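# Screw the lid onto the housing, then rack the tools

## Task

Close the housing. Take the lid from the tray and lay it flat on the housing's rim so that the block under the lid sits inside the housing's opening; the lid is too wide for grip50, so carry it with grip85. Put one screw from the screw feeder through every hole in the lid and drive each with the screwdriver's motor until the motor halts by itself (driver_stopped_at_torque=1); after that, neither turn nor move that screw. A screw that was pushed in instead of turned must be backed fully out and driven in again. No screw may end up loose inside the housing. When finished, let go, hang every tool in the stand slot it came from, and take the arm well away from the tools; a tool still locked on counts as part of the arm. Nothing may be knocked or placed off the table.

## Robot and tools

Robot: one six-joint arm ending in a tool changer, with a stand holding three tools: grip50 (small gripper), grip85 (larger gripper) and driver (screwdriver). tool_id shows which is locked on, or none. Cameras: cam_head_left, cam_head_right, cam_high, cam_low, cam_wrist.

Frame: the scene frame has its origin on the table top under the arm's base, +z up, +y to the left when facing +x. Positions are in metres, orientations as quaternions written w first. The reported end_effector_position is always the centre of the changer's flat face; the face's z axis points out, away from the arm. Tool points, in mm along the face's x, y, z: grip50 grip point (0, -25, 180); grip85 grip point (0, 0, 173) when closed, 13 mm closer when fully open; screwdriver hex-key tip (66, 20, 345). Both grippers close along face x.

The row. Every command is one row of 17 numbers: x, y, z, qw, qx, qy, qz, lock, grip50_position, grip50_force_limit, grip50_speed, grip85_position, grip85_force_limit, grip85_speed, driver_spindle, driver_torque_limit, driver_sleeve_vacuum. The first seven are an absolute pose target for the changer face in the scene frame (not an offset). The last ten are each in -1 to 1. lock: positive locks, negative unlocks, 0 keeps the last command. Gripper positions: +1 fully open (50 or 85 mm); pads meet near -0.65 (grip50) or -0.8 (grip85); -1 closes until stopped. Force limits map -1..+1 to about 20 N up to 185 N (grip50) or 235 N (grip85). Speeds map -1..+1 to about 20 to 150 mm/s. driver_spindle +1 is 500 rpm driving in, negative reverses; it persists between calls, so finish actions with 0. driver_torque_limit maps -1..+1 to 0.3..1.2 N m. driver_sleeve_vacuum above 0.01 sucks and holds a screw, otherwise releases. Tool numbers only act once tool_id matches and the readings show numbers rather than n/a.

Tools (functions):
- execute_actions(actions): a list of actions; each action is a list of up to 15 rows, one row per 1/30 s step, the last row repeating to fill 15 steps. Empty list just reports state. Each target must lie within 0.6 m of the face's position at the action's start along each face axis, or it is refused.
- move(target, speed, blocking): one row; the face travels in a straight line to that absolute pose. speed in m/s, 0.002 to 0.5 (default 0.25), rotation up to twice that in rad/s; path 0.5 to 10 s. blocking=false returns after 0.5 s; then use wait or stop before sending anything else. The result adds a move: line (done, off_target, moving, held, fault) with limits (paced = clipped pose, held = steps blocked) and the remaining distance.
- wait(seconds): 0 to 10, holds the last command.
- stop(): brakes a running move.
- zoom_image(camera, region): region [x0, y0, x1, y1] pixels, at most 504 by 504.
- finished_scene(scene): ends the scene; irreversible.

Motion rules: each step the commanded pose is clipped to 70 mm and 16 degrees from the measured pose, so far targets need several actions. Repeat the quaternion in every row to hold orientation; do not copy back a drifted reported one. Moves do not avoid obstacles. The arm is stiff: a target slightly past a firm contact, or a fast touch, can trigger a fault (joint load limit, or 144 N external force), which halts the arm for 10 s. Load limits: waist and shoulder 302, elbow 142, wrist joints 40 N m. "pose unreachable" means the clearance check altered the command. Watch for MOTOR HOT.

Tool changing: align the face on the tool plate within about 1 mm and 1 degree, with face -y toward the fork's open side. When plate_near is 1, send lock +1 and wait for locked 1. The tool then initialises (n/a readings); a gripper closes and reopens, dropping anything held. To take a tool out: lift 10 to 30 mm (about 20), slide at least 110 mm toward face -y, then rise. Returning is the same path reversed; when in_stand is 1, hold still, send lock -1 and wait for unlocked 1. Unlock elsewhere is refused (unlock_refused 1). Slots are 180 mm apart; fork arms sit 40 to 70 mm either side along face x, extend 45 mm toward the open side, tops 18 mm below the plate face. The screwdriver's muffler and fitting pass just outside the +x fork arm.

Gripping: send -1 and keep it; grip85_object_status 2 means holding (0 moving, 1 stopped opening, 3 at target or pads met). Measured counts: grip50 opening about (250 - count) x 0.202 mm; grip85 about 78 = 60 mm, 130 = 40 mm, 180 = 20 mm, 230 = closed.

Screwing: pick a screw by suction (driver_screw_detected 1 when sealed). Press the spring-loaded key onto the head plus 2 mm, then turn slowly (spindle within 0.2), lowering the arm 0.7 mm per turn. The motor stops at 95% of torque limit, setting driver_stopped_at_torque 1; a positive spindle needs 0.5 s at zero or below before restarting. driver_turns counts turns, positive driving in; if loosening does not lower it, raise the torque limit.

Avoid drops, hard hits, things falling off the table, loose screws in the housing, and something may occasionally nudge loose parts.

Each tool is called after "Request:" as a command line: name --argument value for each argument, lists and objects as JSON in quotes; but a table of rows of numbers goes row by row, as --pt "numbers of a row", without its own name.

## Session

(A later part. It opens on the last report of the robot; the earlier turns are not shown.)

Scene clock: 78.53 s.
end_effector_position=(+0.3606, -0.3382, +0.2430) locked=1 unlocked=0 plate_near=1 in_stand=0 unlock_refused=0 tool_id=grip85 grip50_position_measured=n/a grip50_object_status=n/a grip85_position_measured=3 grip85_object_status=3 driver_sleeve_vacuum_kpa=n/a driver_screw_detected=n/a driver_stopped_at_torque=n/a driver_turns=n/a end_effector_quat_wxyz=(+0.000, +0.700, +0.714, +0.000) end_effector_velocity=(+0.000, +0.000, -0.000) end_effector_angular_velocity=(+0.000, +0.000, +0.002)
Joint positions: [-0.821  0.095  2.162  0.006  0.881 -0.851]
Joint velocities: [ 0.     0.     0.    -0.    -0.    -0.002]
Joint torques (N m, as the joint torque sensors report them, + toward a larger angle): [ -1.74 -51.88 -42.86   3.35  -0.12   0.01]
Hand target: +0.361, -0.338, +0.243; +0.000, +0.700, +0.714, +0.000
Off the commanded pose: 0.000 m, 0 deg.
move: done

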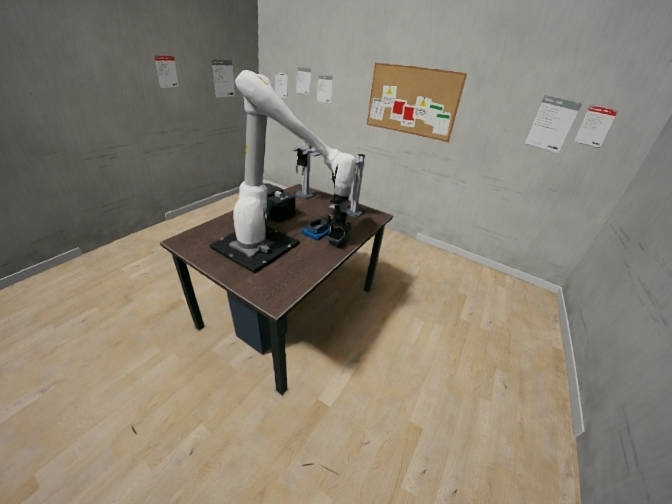

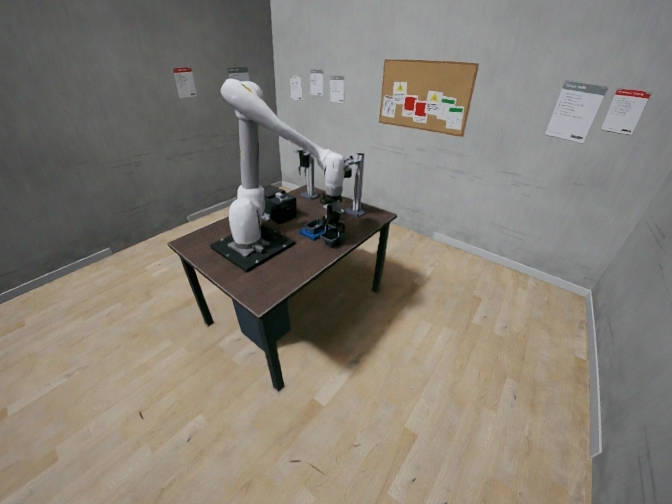

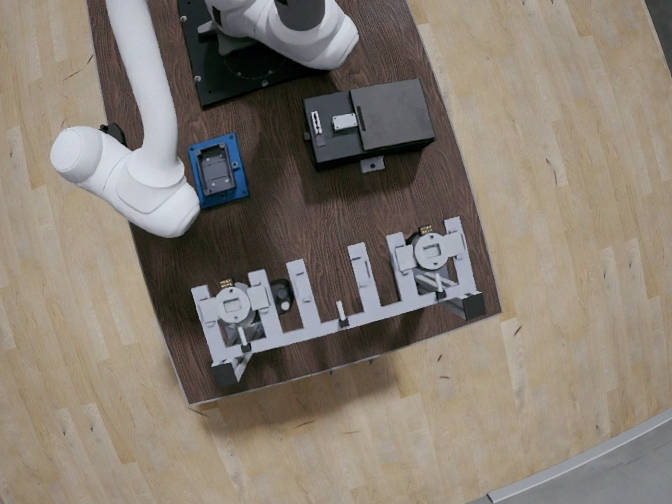

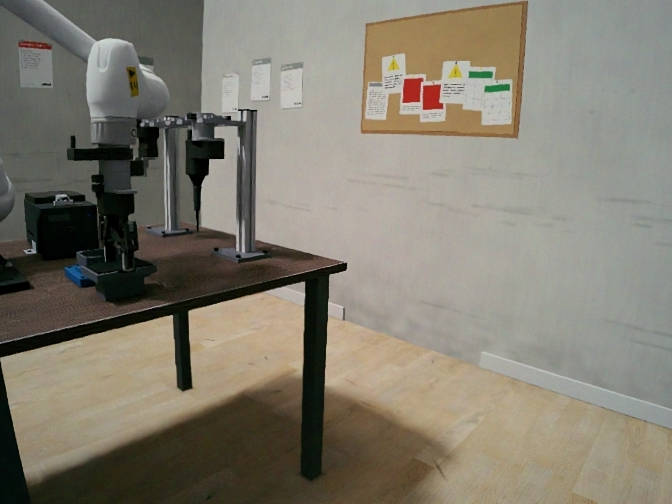

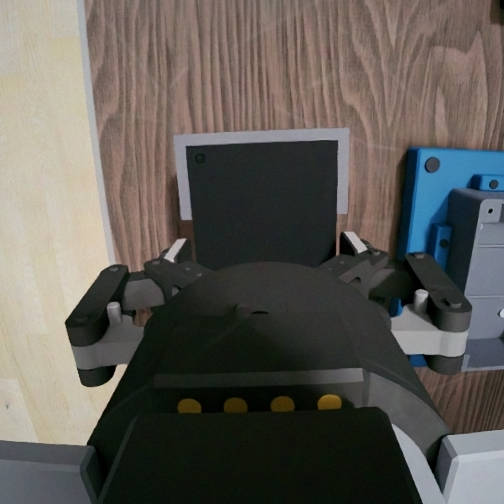

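Request:
execute_actions --actions '[[[0.3606, -0.3382, 0.2415, 0, 0.7003, 0.7139, 0, 0, 1, 0, 0, 1, -0.5, -1, 0, 0, 0],[0.3606, -0.3382, 0.240, 0, 0.7003, 0.7139, 0, 0, 1, 0, 0, 1, -0.5, -1, 0, 0, 0],[0.3606, -0.3382, 0.2385, 0, 0.7003, 0.7139, 0, 0, 1, 0, 0, 1, -0.5, -1, 0, 0, 0]],[[0.3606, -0.3382, 0.2385, 0, 0.7003, 0.7139, 0, 0, 1, 0, 0, -1, -0.5, -1, 0, 0, 0]],[[0.3606, -0.3382, 0.2385, 0, 0.7003, 0.7139, 0, 0, 1, 0, 0, -1, -0.5, -1, 0, 0, 0]]]'

Request:
zoom_image --camera "cam_low" --region '[80, 230, 170, 300]'

Scene clock: 80.33 s.
end_effector_position=(+0.3606, -0.3382, +0.2385) locked=1 unlocked=0 plate_near=1 in_stand=0 unlock_refused=0 tool_id=grip85 grip50_position_measured=n/a grip50_object_status=n/a grip85_position_measured=22 grip85_object_status=2 driver_sleeve_vacuum_kpa=n/a driver_screw_detected=n/a driver_stopped_at_torque=n/a driver_turns=n/a end_effector_quat_wxyz=(-0.000, +0.700, +0.714, +0.000) end_effector_velocity=(+0.000, -0.000, +0.000) end_effector_angular_velocity=(-0.000, -0.000, +0.000)
Joint positions: [-0.821  0.1    2.166  0.006  0.871 -0.851]
Joint velocities: [-0.  0. -0. -0. -0. -0.]
Joint torques (N m, as the joint torque sensors report them, + toward a larger angle): [  0.63 -22.65 -21.33   4.4   -3.55  -0.09]
Hand target: +0.361, -0.338, +0.239; -0.000, +0.700, +0.714, -0.000
Off the commanded pose: 0.000 m, 0 deg.
Step readings (end_effector_position; steps 1 to 15: 1st action; 16 to 30: 2nd action; 31 to 45: 3rd action):
0: (+0.3606, -0.3382, +0.2430)
1: (+0.3606, -0.3382, +0.2429)
2: (+0.3607, -0.3383, +0.2422)
4: (+0.3606, -0.3382, +0.2398)
8: (+0.3606, -0.3382, +0.2385)
15: (+0.3606, -0.3382, +0.2385)
16: (+0.3606, -0.3382, +0.2385)
17: (+0.3606, -0.3382, +0.2385)
19: (+0.3606, -0.3382, +0.2385)
23: (+0.3606, -0.3382, +0.2385)
30: (+0.3606, -0.3382, +0.2385)
31: (+0.3606, -0.3382, +0.2385)
32: (+0.3606, -0.3382, +0.2385)
34: (+0.3606, -0.3382, +0.2385)
38: (+0.3606, -0.3382, +0.2385)
45: end_effector_position above

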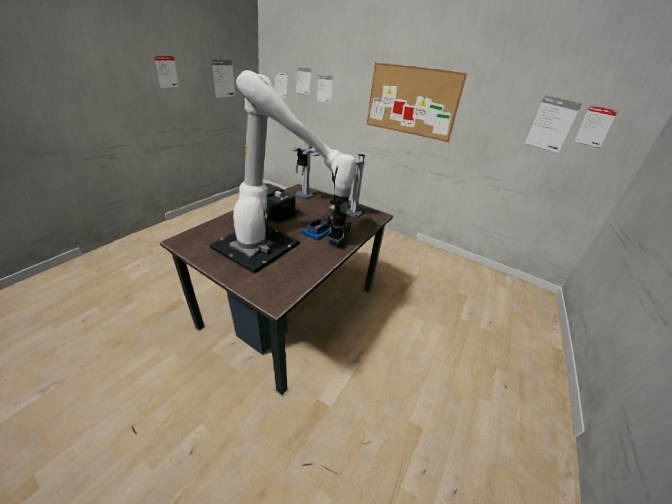

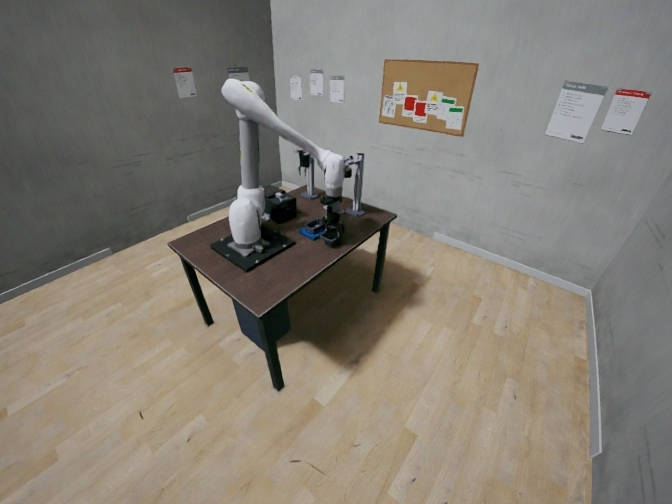

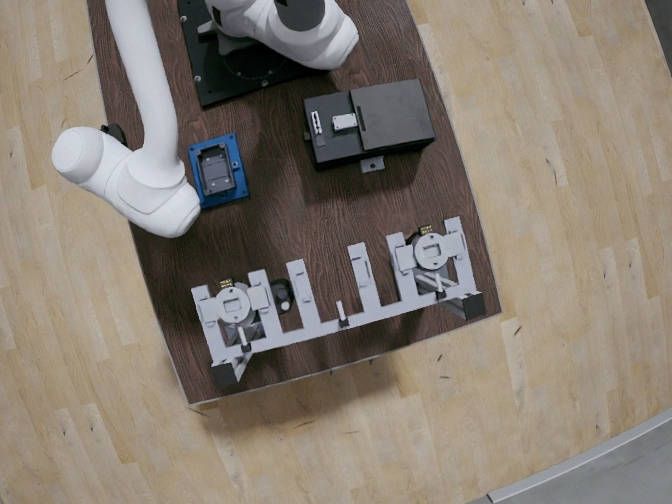

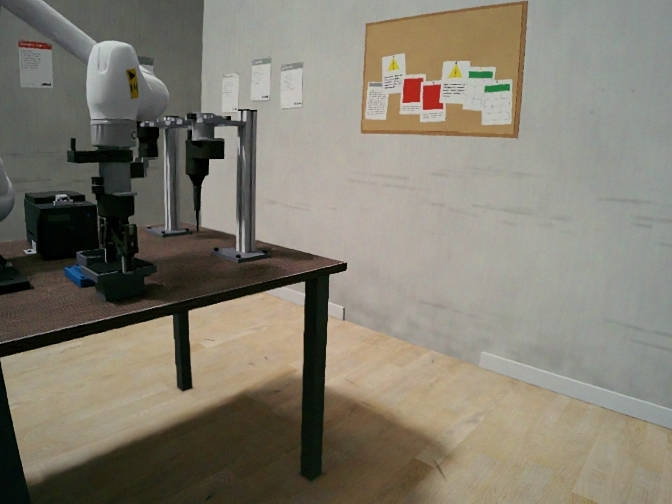

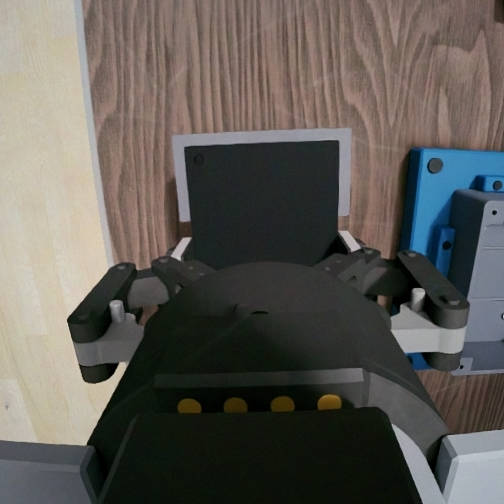

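Region (80, 230, 170, 300) of cam_low's 672x504 image, scaled by 5.600, with more detail than that image has.

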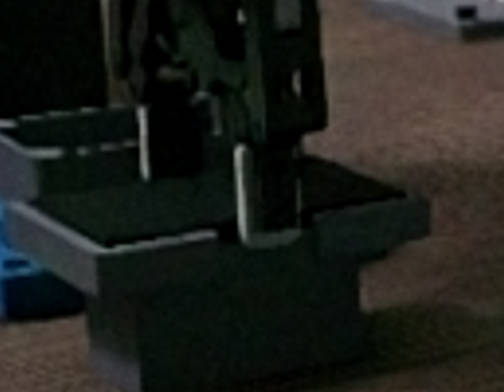

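Request:
move --target '[0.3606, -0.3382, 0.29, 0, 0.7003, 0.7139, 0, 0, 1, 0, 0, -1, -0.5, -1, 0, 0, 0]' --speed 0.06

Request:
zoom_image --camera "cam_low" --region '[70, 210, 170, 290]'

Scene clock: 81.60 s.
end_effector_position=(+0.3605, -0.3381, +0.2900) locked=1 unlocked=0 plate_near=1 in_stand=0 unlock_refused=0 tool_id=grip85 grip50_position_measured=n/a grip50_object_status=n/a grip85_position_measured=24 grip85_object_status=2 driver_sleeve_vacuum_kpa=n/a driver_screw_detected=n/a driver_stopped_at_torque=n/a driver_turns=n/a end_effector_quat_wxyz=(-0.000, +0.700, +0.714, -0.000) end_effector_velocity=(+0.000, -0.000, +0.000) end_effector_angular_velocity=(-0.000, +0.000, -0.000)
Joint positions: [-0.822  0.041  2.116  0.006  0.98  -0.85 ]
Joint velocities: [-0.  0. -0. -0.  0.  0.]
Joint torques (N m, as the joint torque sensors report them, + toward a larger angle): [ -1.5  -48.77 -46.85   3.6   -0.22   0.08]
Hand target: +0.361, -0.338, +0.290; -0.000, +0.700, +0.714, -0.000
Off the commanded pose: 0.000 m, 0 deg.
move: done

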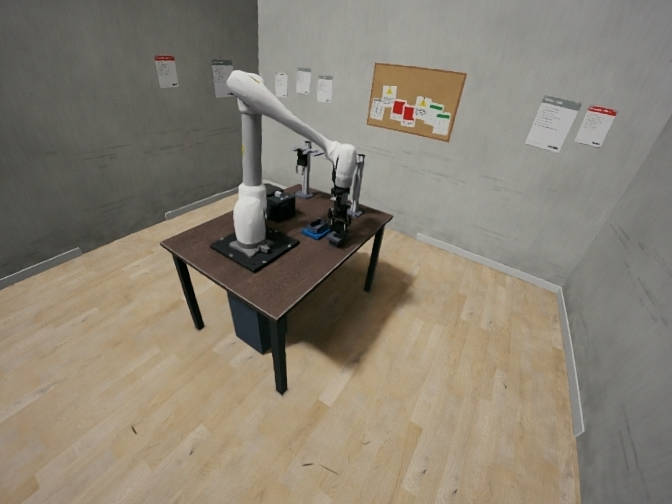

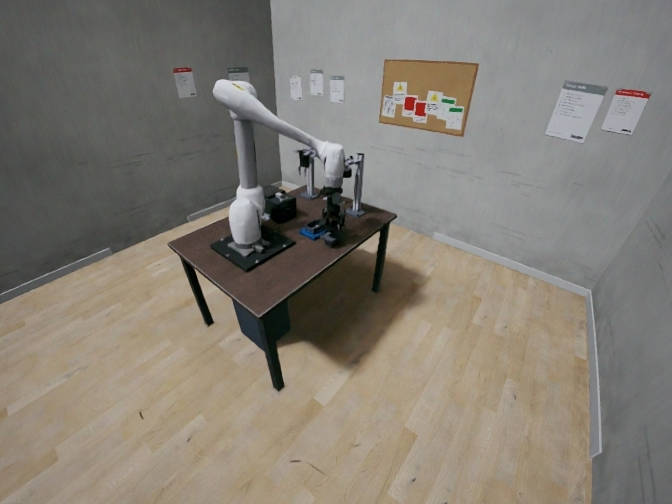

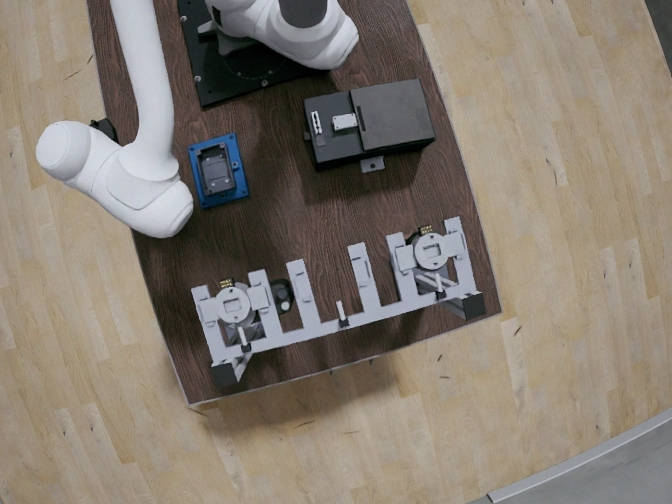

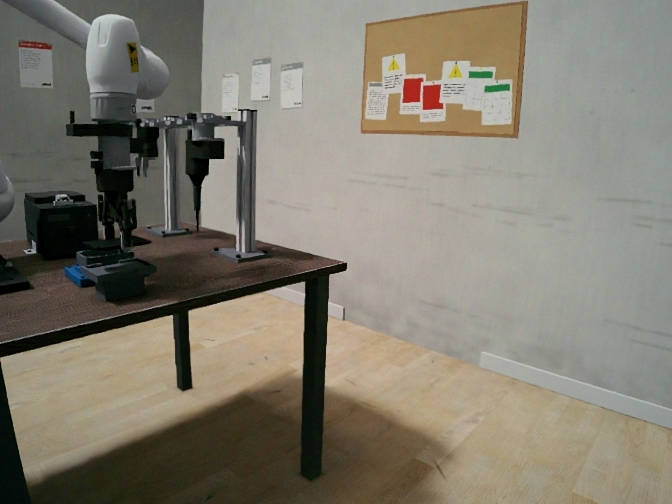

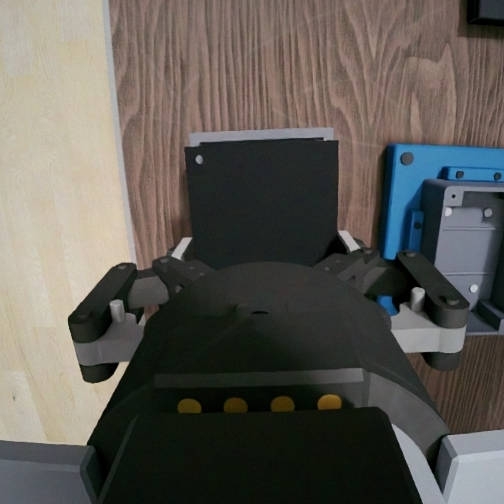

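Region (70, 210, 170, 290) of cam_low's 672x504 image, scaled by 5.040, with more detail than that image has; it fills the top 403 rows of this view, and the rest is white.

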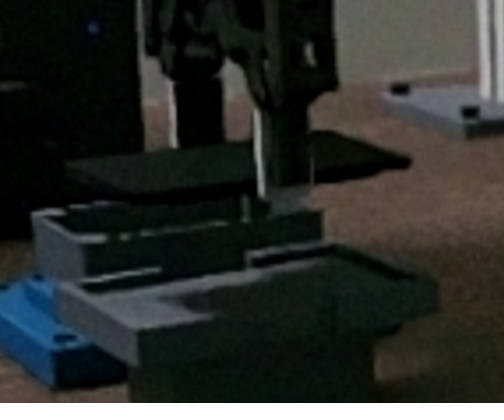

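Request:
move --target '[0.420, -0.1745, 0.262, 0, 0.7133, 0.7009, 0, 0, 1, 0, 0, -1, -0.5, -1, 0, 0, 0]' --speed 0.15

Request:
zoom_image --camera "cam_wrist" --region '[160, 60, 370, 260]'

Request:
zoom_image --camera "cam_low" --region '[70, 210, 160, 280]'

Scene clock: 83.30 s.
end_effector_position=(+0.4199, -0.1743, +0.2620) locked=1 unlocked=0 plate_near=1 in_stand=0 unlock_refused=0 tool_id=grip85 grip50_position_measured=n/a grip50_object_status=n/a grip85_position_measured=24 grip85_object_status=2 driver_sleeve_vacuum_kpa=n/a driver_screw_detected=n/a driver_stopped_at_torque=n/a driver_turns=n/a end_effector_quat_wxyz=(+0.000, +0.713, +0.701, +0.000) end_effector_velocity=(+0.000, +0.000, -0.001) end_effector_angular_velocity=(+0.001, +0.001, +0.000)
Joint positions: [-0.467  0.008  2.211  0.004  0.917 -0.458]
Joint velocities: [0.001 0.001 0.    0.    0.    0.001]
Joint torques (N m, as the joint torque sensors report them, + toward a larger angle): [ -0.16 -42.48 -44.22   3.38  -0.08  -0.02]
Hand target: +0.420, -0.174, +0.262; +0.000, +0.713, +0.701, +0.000
Off the commanded pose: 0.000 m, 0 deg.
move: done

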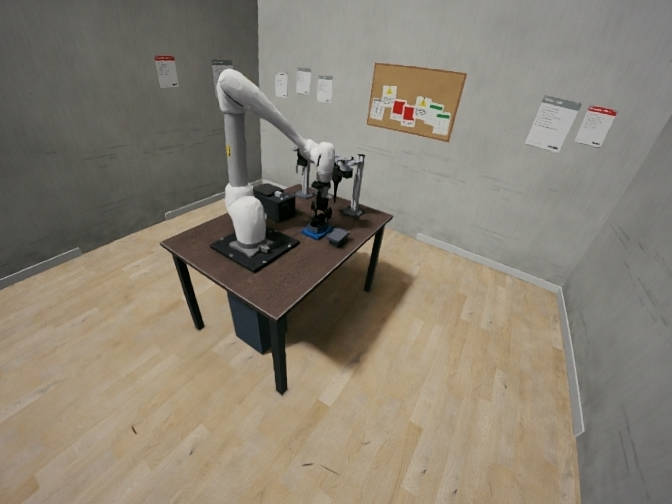

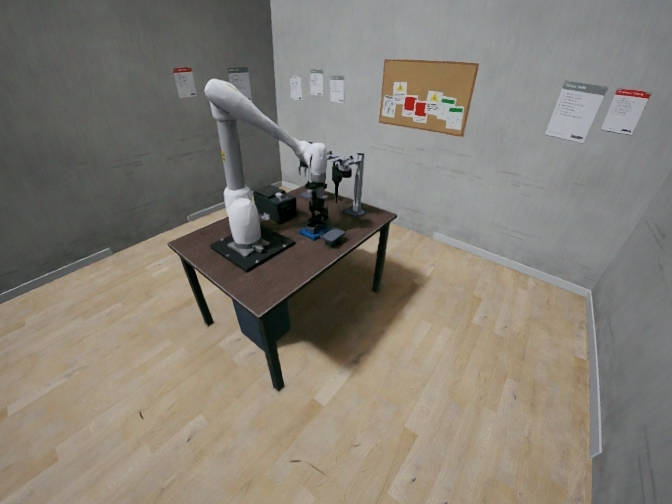

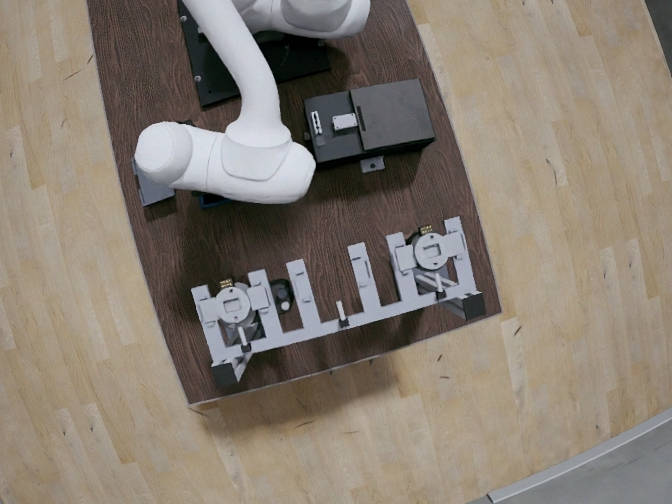

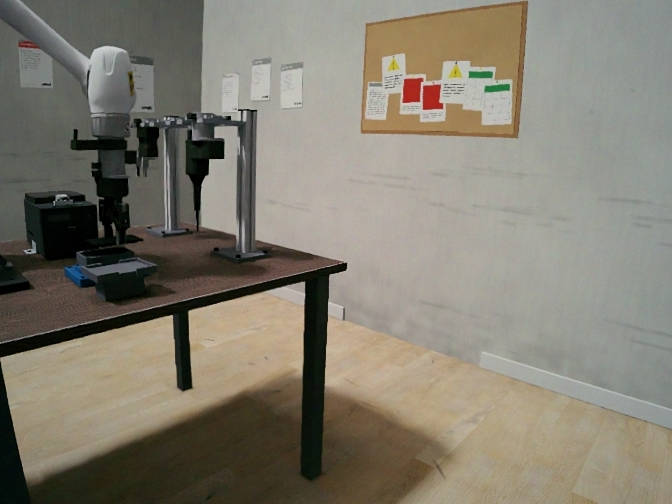

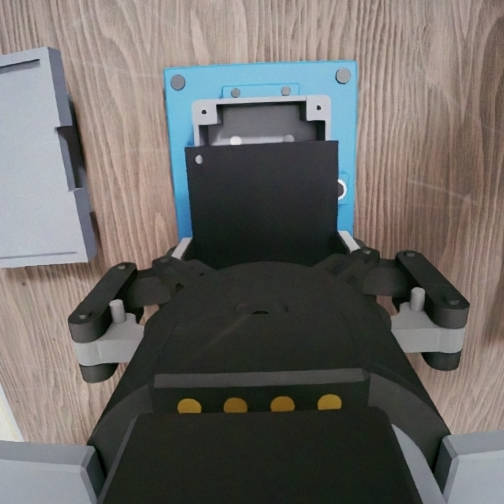

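Region (160, 60, 370, 260) of cam_wrist's 504x504 image, scaled by 2.400, with more detail than that image has; it fills the top 480 rows of this view, and the rest is white.

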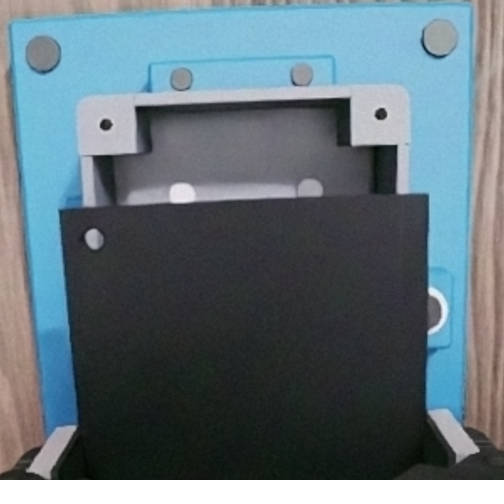

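Region (70, 210, 160, 280) of cam_low's 672x504 image, scaled by 5.600, with more detail than that image has.

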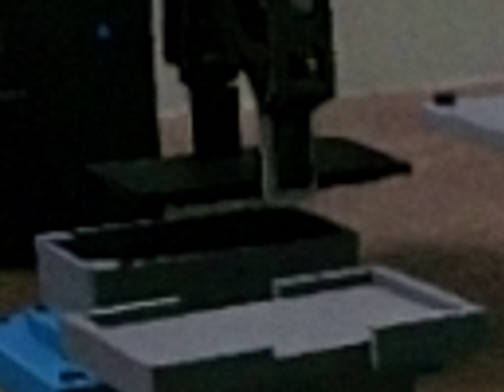

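Request:
move --target '[0.3948, -0.1736, 0.248, 0, 0.7147, 0.6994, 0, 0, 1, 0, 0, -1, -0.5, -1, 0, 0, 0]' --speed 0.06

Request:
zoom_image --camera "cam_wrist" --region '[170, 110, 360, 200]'

Request:
zoom_image --camera "cam_low" --region '[70, 225, 145, 275]'

Scene clock: 84.63 s.
end_effector_position=(+0.3948, -0.1737, +0.2480) locked=1 unlocked=0 plate_near=1 in_stand=0 unlock_refused=0 tool_id=grip85 grip50_position_measured=n/a grip50_object_status=n/a grip85_position_measured=24 grip85_object_status=2 driver_sleeve_vacuum_kpa=n/a driver_screw_detected=n/a driver_stopped_at_torque=n/a driver_turns=n/a end_effector_quat_wxyz=(+0.000, +0.715, +0.699, -0.000) end_effector_velocity=(-0.000, +0.000, +0.000) end_effector_angular_velocity=(+0.000, -0.001, -0.000)
Joint positions: [-0.492 -0.011  2.262  0.004  0.885 -0.479]
Joint velocities: [-0.    -0.001  0.     0.001 -0.     0.   ]
Joint torques (N m, as the joint torque sensors report them, + toward a larger angle): [ -0.9  -41.11 -43.12   3.09  -0.25   0.04]
Hand target: +0.395, -0.174, +0.248; -0.000, +0.715, +0.699, -0.000
Off the commanded pose: 0.000 m, 0 deg.
move: done

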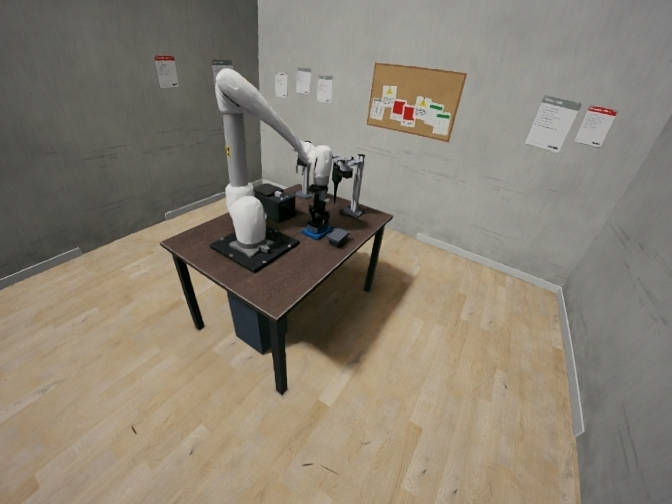

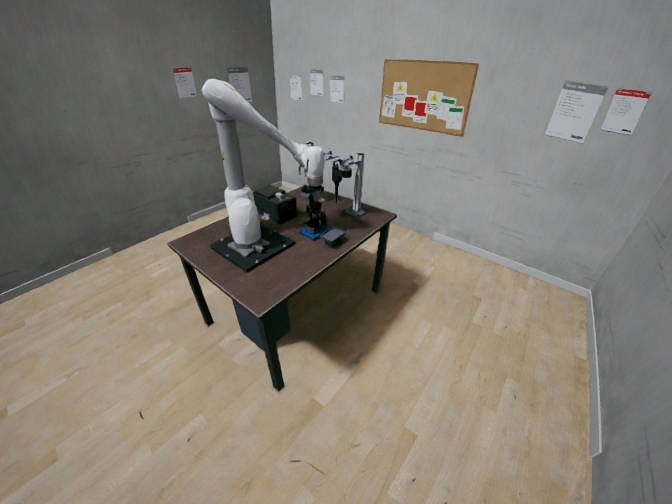

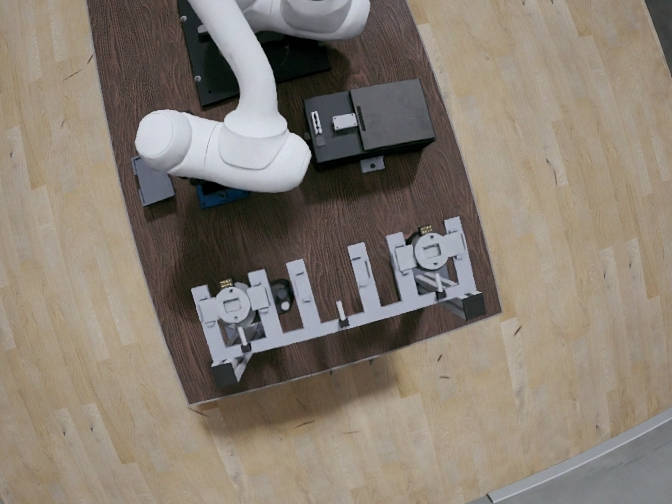

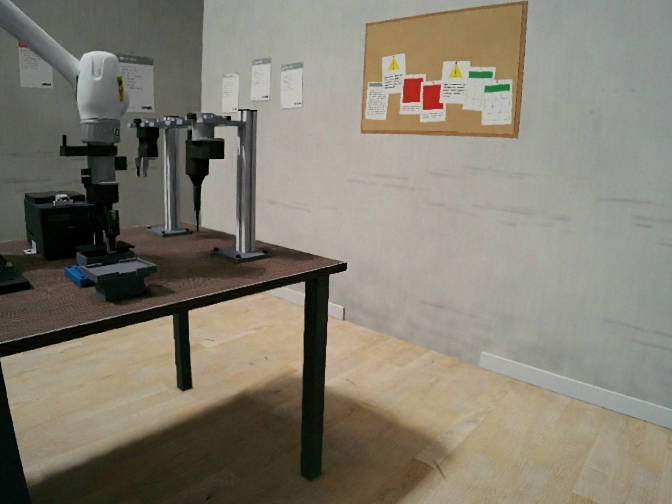

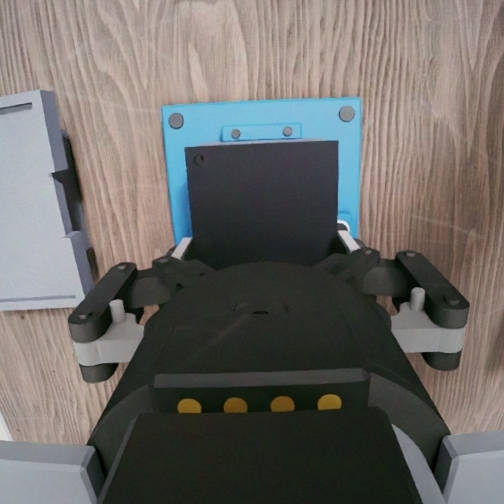

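Region (170, 110, 360, 200) of cam_wrist's 504x504 image, scaled by 2.653, with more detail than that image has; it fills the top 239 rows of this view, and the rest is white.

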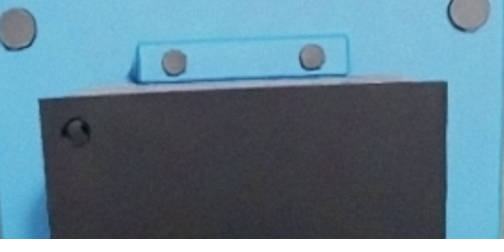

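Region (70, 225, 145, 275) of cam_low's 672x504 image, scaled by 6.720, with more detail than that image has.

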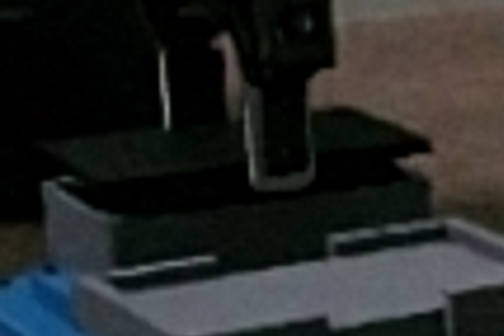

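Looks aligned. Descend carefully.

Request:
move --target '[0.3948, -0.1736, 0.243, 0, 0.7147, 0.6994, 0, 0, 1, 0, 0, -1, -0.5, -1, 0, 0, 0]' --speed 0.015

Request:
zoom_image --camera "cam_low" --region '[70, 225, 145, 275]'

Scene clock: 85.50 s.
end_effector_position=(+0.3948, -0.1737, +0.2431) locked=1 unlocked=0 plate_near=1 in_stand=0 unlock_refused=0 tool_id=grip85 grip50_position_measured=n/a grip50_object_status=n/a grip85_position_measured=24 grip85_object_status=2 driver_sleeve_vacuum_kpa=n/a driver_screw_detected=n/a driver_stopped_at_torque=n/a driver_turns=n/a end_effector_quat_wxyz=(+0.000, +0.715, +0.699, +0.000) end_effector_velocity=(+0.000, +0.000, -0.000) end_effector_angular_velocity=(+0.000, -0.000, +0.001)
Joint positions: [-0.492 -0.005  2.267  0.004  0.874 -0.479]
Joint velocities: [ 0.     0.     0.     0.    -0.001 -0.001]
Joint torques (N m, as the joint torque sensors report them, + toward a larger angle): [ -0.56 -35.68 -38.66   3.31  -1.46   0.09]
Hand target: +0.395, -0.174, +0.243; -0.000, +0.715, +0.699, +0.000
Off the commanded pose: 0.000 m, 0 deg.
move: done

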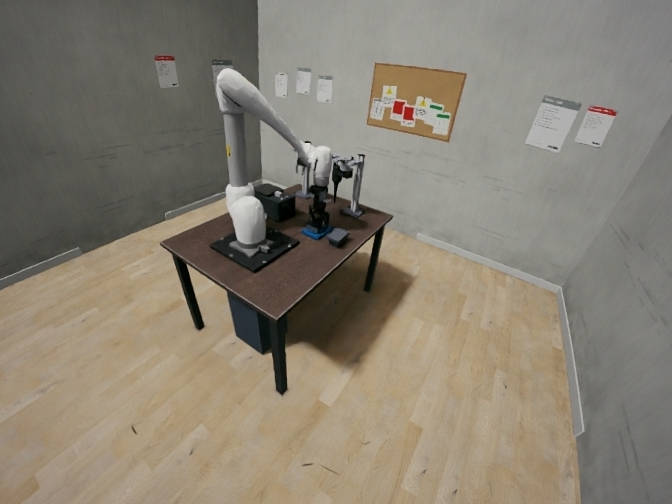

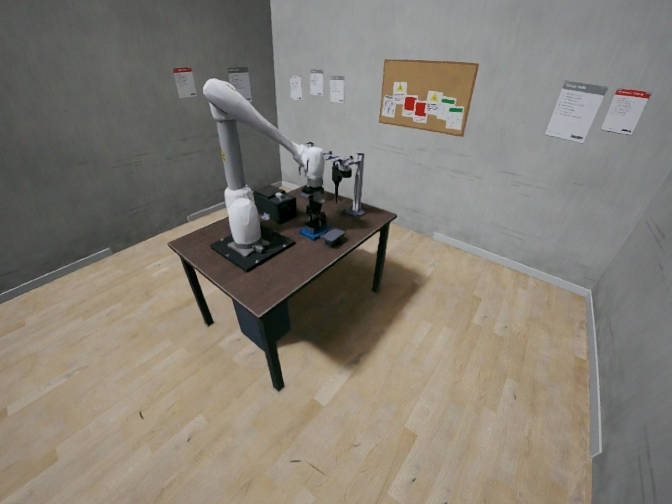

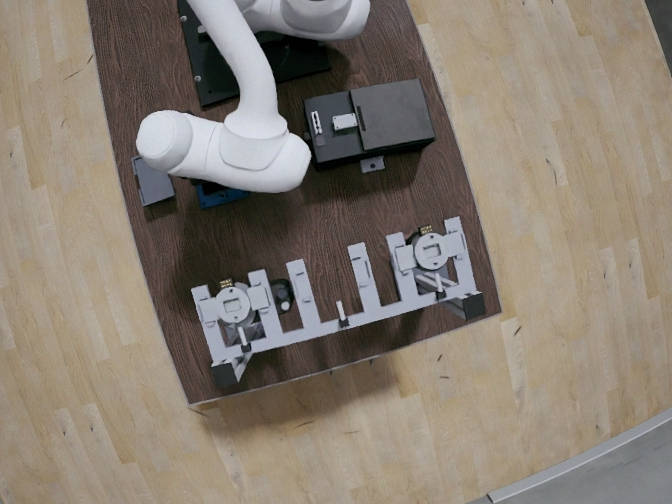

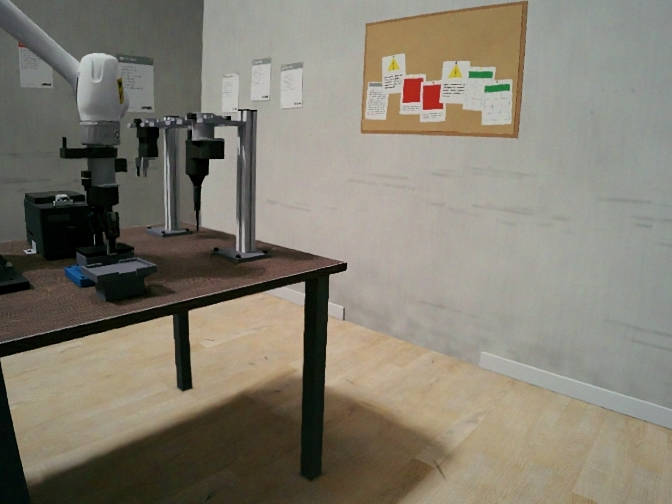

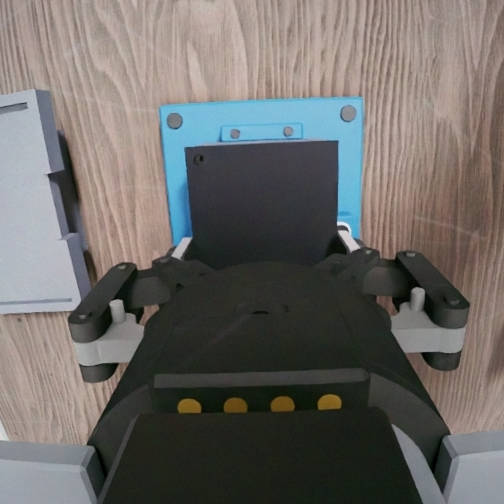

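Region (70, 225, 145, 275) of cam_low's 672x504 image, scaled by 6.720, with more detail than that image has.

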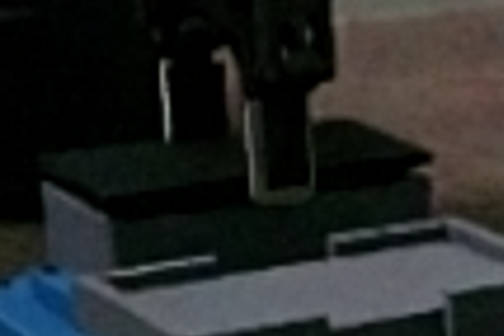

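Request:
zoom_image --camera "cam_wrist" --region '[178, 130, 238, 180]'

Request:
zoom_image --camera "cam_wrist" --region '[290, 125, 350, 175]'

Region (178, 130, 238, 180) of cam_wrist's 504x504 image, scaled by 8.400, with more detail than that image has.

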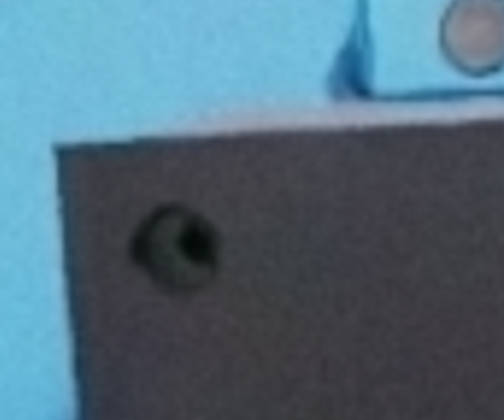

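Region (290, 125, 350, 175) of cam_wrist's 504x504 image, scaled by 8.400, with more detail than that image has.

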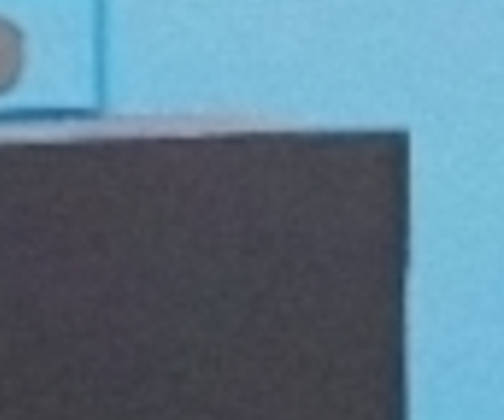

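Request:
execute_actions --actions '[[[0.3950, -0.1734, 0.2438, 0, 0.7147, 0.6994, 0, 0, 1, 0, 0, -1, -0.5, -1, 0, 0, 0],[0.3950, -0.1734, 0.2438, 0, 0.7147, 0.6994, 0, 0, 1, 0, 0, -1, -0.5, -1, 0, 0, 0],[0.3952, -0.1731, 0.2438, 0, 0.7147, 0.6994, 0, 0, 1, 0, 0, -1, -0.5, -1, 0, 0, 0]],[[0.3952, -0.1731, 0.2434, 0, 0.7147, 0.6994, 0, 0, 1, 0, 0, -1, -0.5, -1, 0, 0, 0],[0.3952, -0.1731, 0.2432, 0, 0.7147, 0.6994, 0, 0, 1, 0, 0, -1, -0.5, -1, 0, 0, 0],[0.3952, -0.1731, 0.2430, 0, 0.7147, 0.6994, 0, 0, 1, 0, 0, -1, -0.5, -1, 0, 0, 0],[0.3952, -0.1731, 0.2428, 0, 0.7147, 0.6994, 0, 0, 1, 0, 0, -1, -0.5, -1, 0, 0, 0],[0.3952, -0.1731, 0.2426, 0, 0.7147, 0.6994, 0, 0, 1, 0, 0, -1, -0.5, -1, 0, 0, 0]]]'

Request:
zoom_image --camera "cam_wrist" --region '[178, 130, 238, 180]'

Scene clock: 87.13 s.
end_effector_position=(+0.3954, -0.1732, +0.2429) locked=1 unlocked=0 plate_near=1 in_stand=0 unlock_refused=0 tool_id=grip85 grip50_position_measured=n/a grip50_object_status=n/a grip85_position_measured=24 grip85_object_status=2 driver_sleeve_vacuum_kpa=n/a driver_screw_detected=n/a driver_stopped_at_torque=n/a driver_turns=n/a end_effector_quat_wxyz=(+0.000, +0.715, +0.699, +0.000) end_effector_velocity=(-0.001, +0.000, -0.001) end_effector_angular_velocity=(+0.002, +0.002, -0.001)
Joint positions: [-0.49  -0.004  2.267  0.004  0.872 -0.477]
Joint velocities: [-0.     0.001  0.001  0.001  0.     0.   ]
Joint torques (N m, as the joint torque sensors report them, + toward a larger angle): [ -2.46 -30.37 -30.19   3.62   1.65   0.17]
Hand target: +0.395, -0.173, +0.243; -0.000, +0.715, +0.699, +0.000
Off the commanded pose: 0.000 m, 0 deg.
Step readings (end_effector_position; steps 1 to 15: 1st action; 16 to 30: 2nd action):
0: (+0.3948, -0.1736, +0.2430)
1: (+0.3948, -0.1736, +0.2430)
2: (+0.3948, -0.1734, +0.2430)
4: (+0.3948, -0.1732, +0.2431)
8: (+0.3950, -0.1730, +0.2433)
15: (+0.3951, -0.1731, +0.2436)
16: (+0.3951, -0.1731, +0.2437)
17: (+0.3952, -0.1731, +0.2437)
19: (+0.3954, -0.1732, +0.2436)
23: (+0.3955, -0.1733, +0.2432)
30: end_effector_position above

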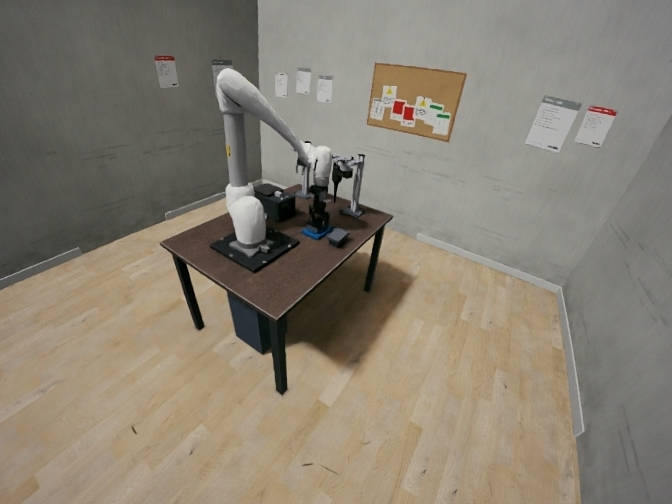

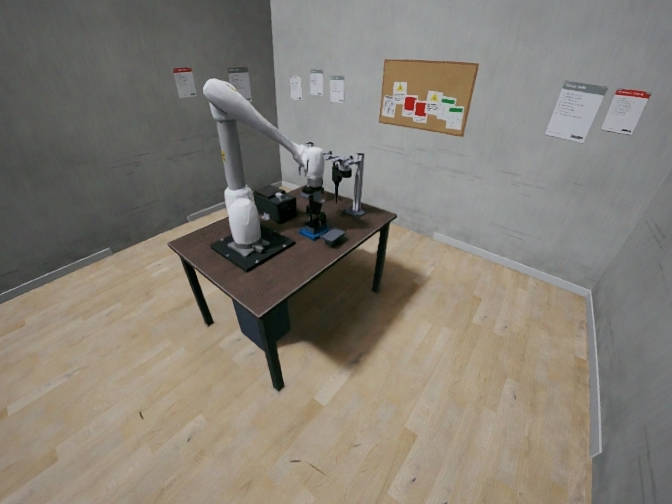

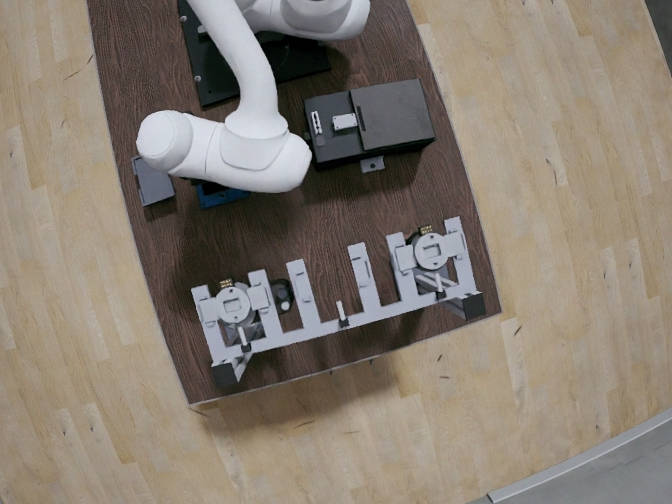

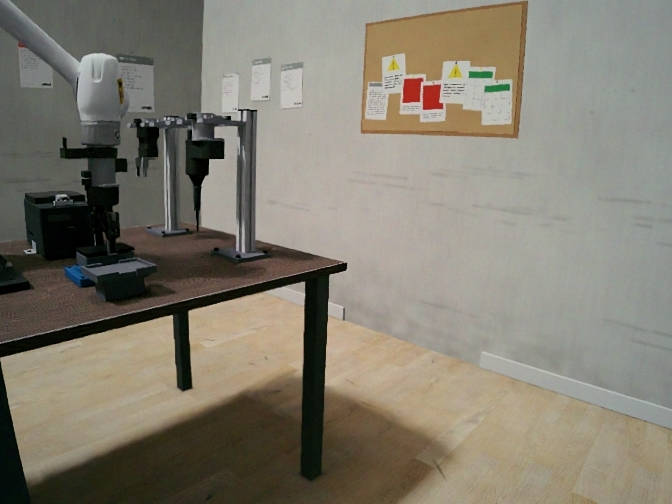

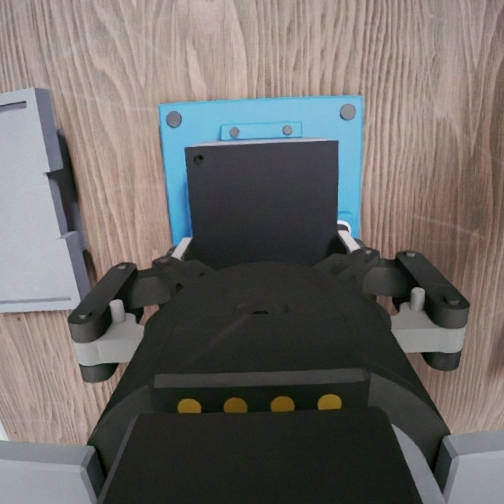

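Region (178, 130, 238, 180) of cam_wrist's 504x504 image, scaled by 8.400, with more detail than that image has.

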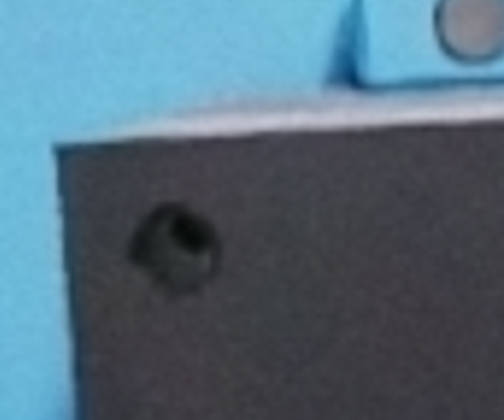

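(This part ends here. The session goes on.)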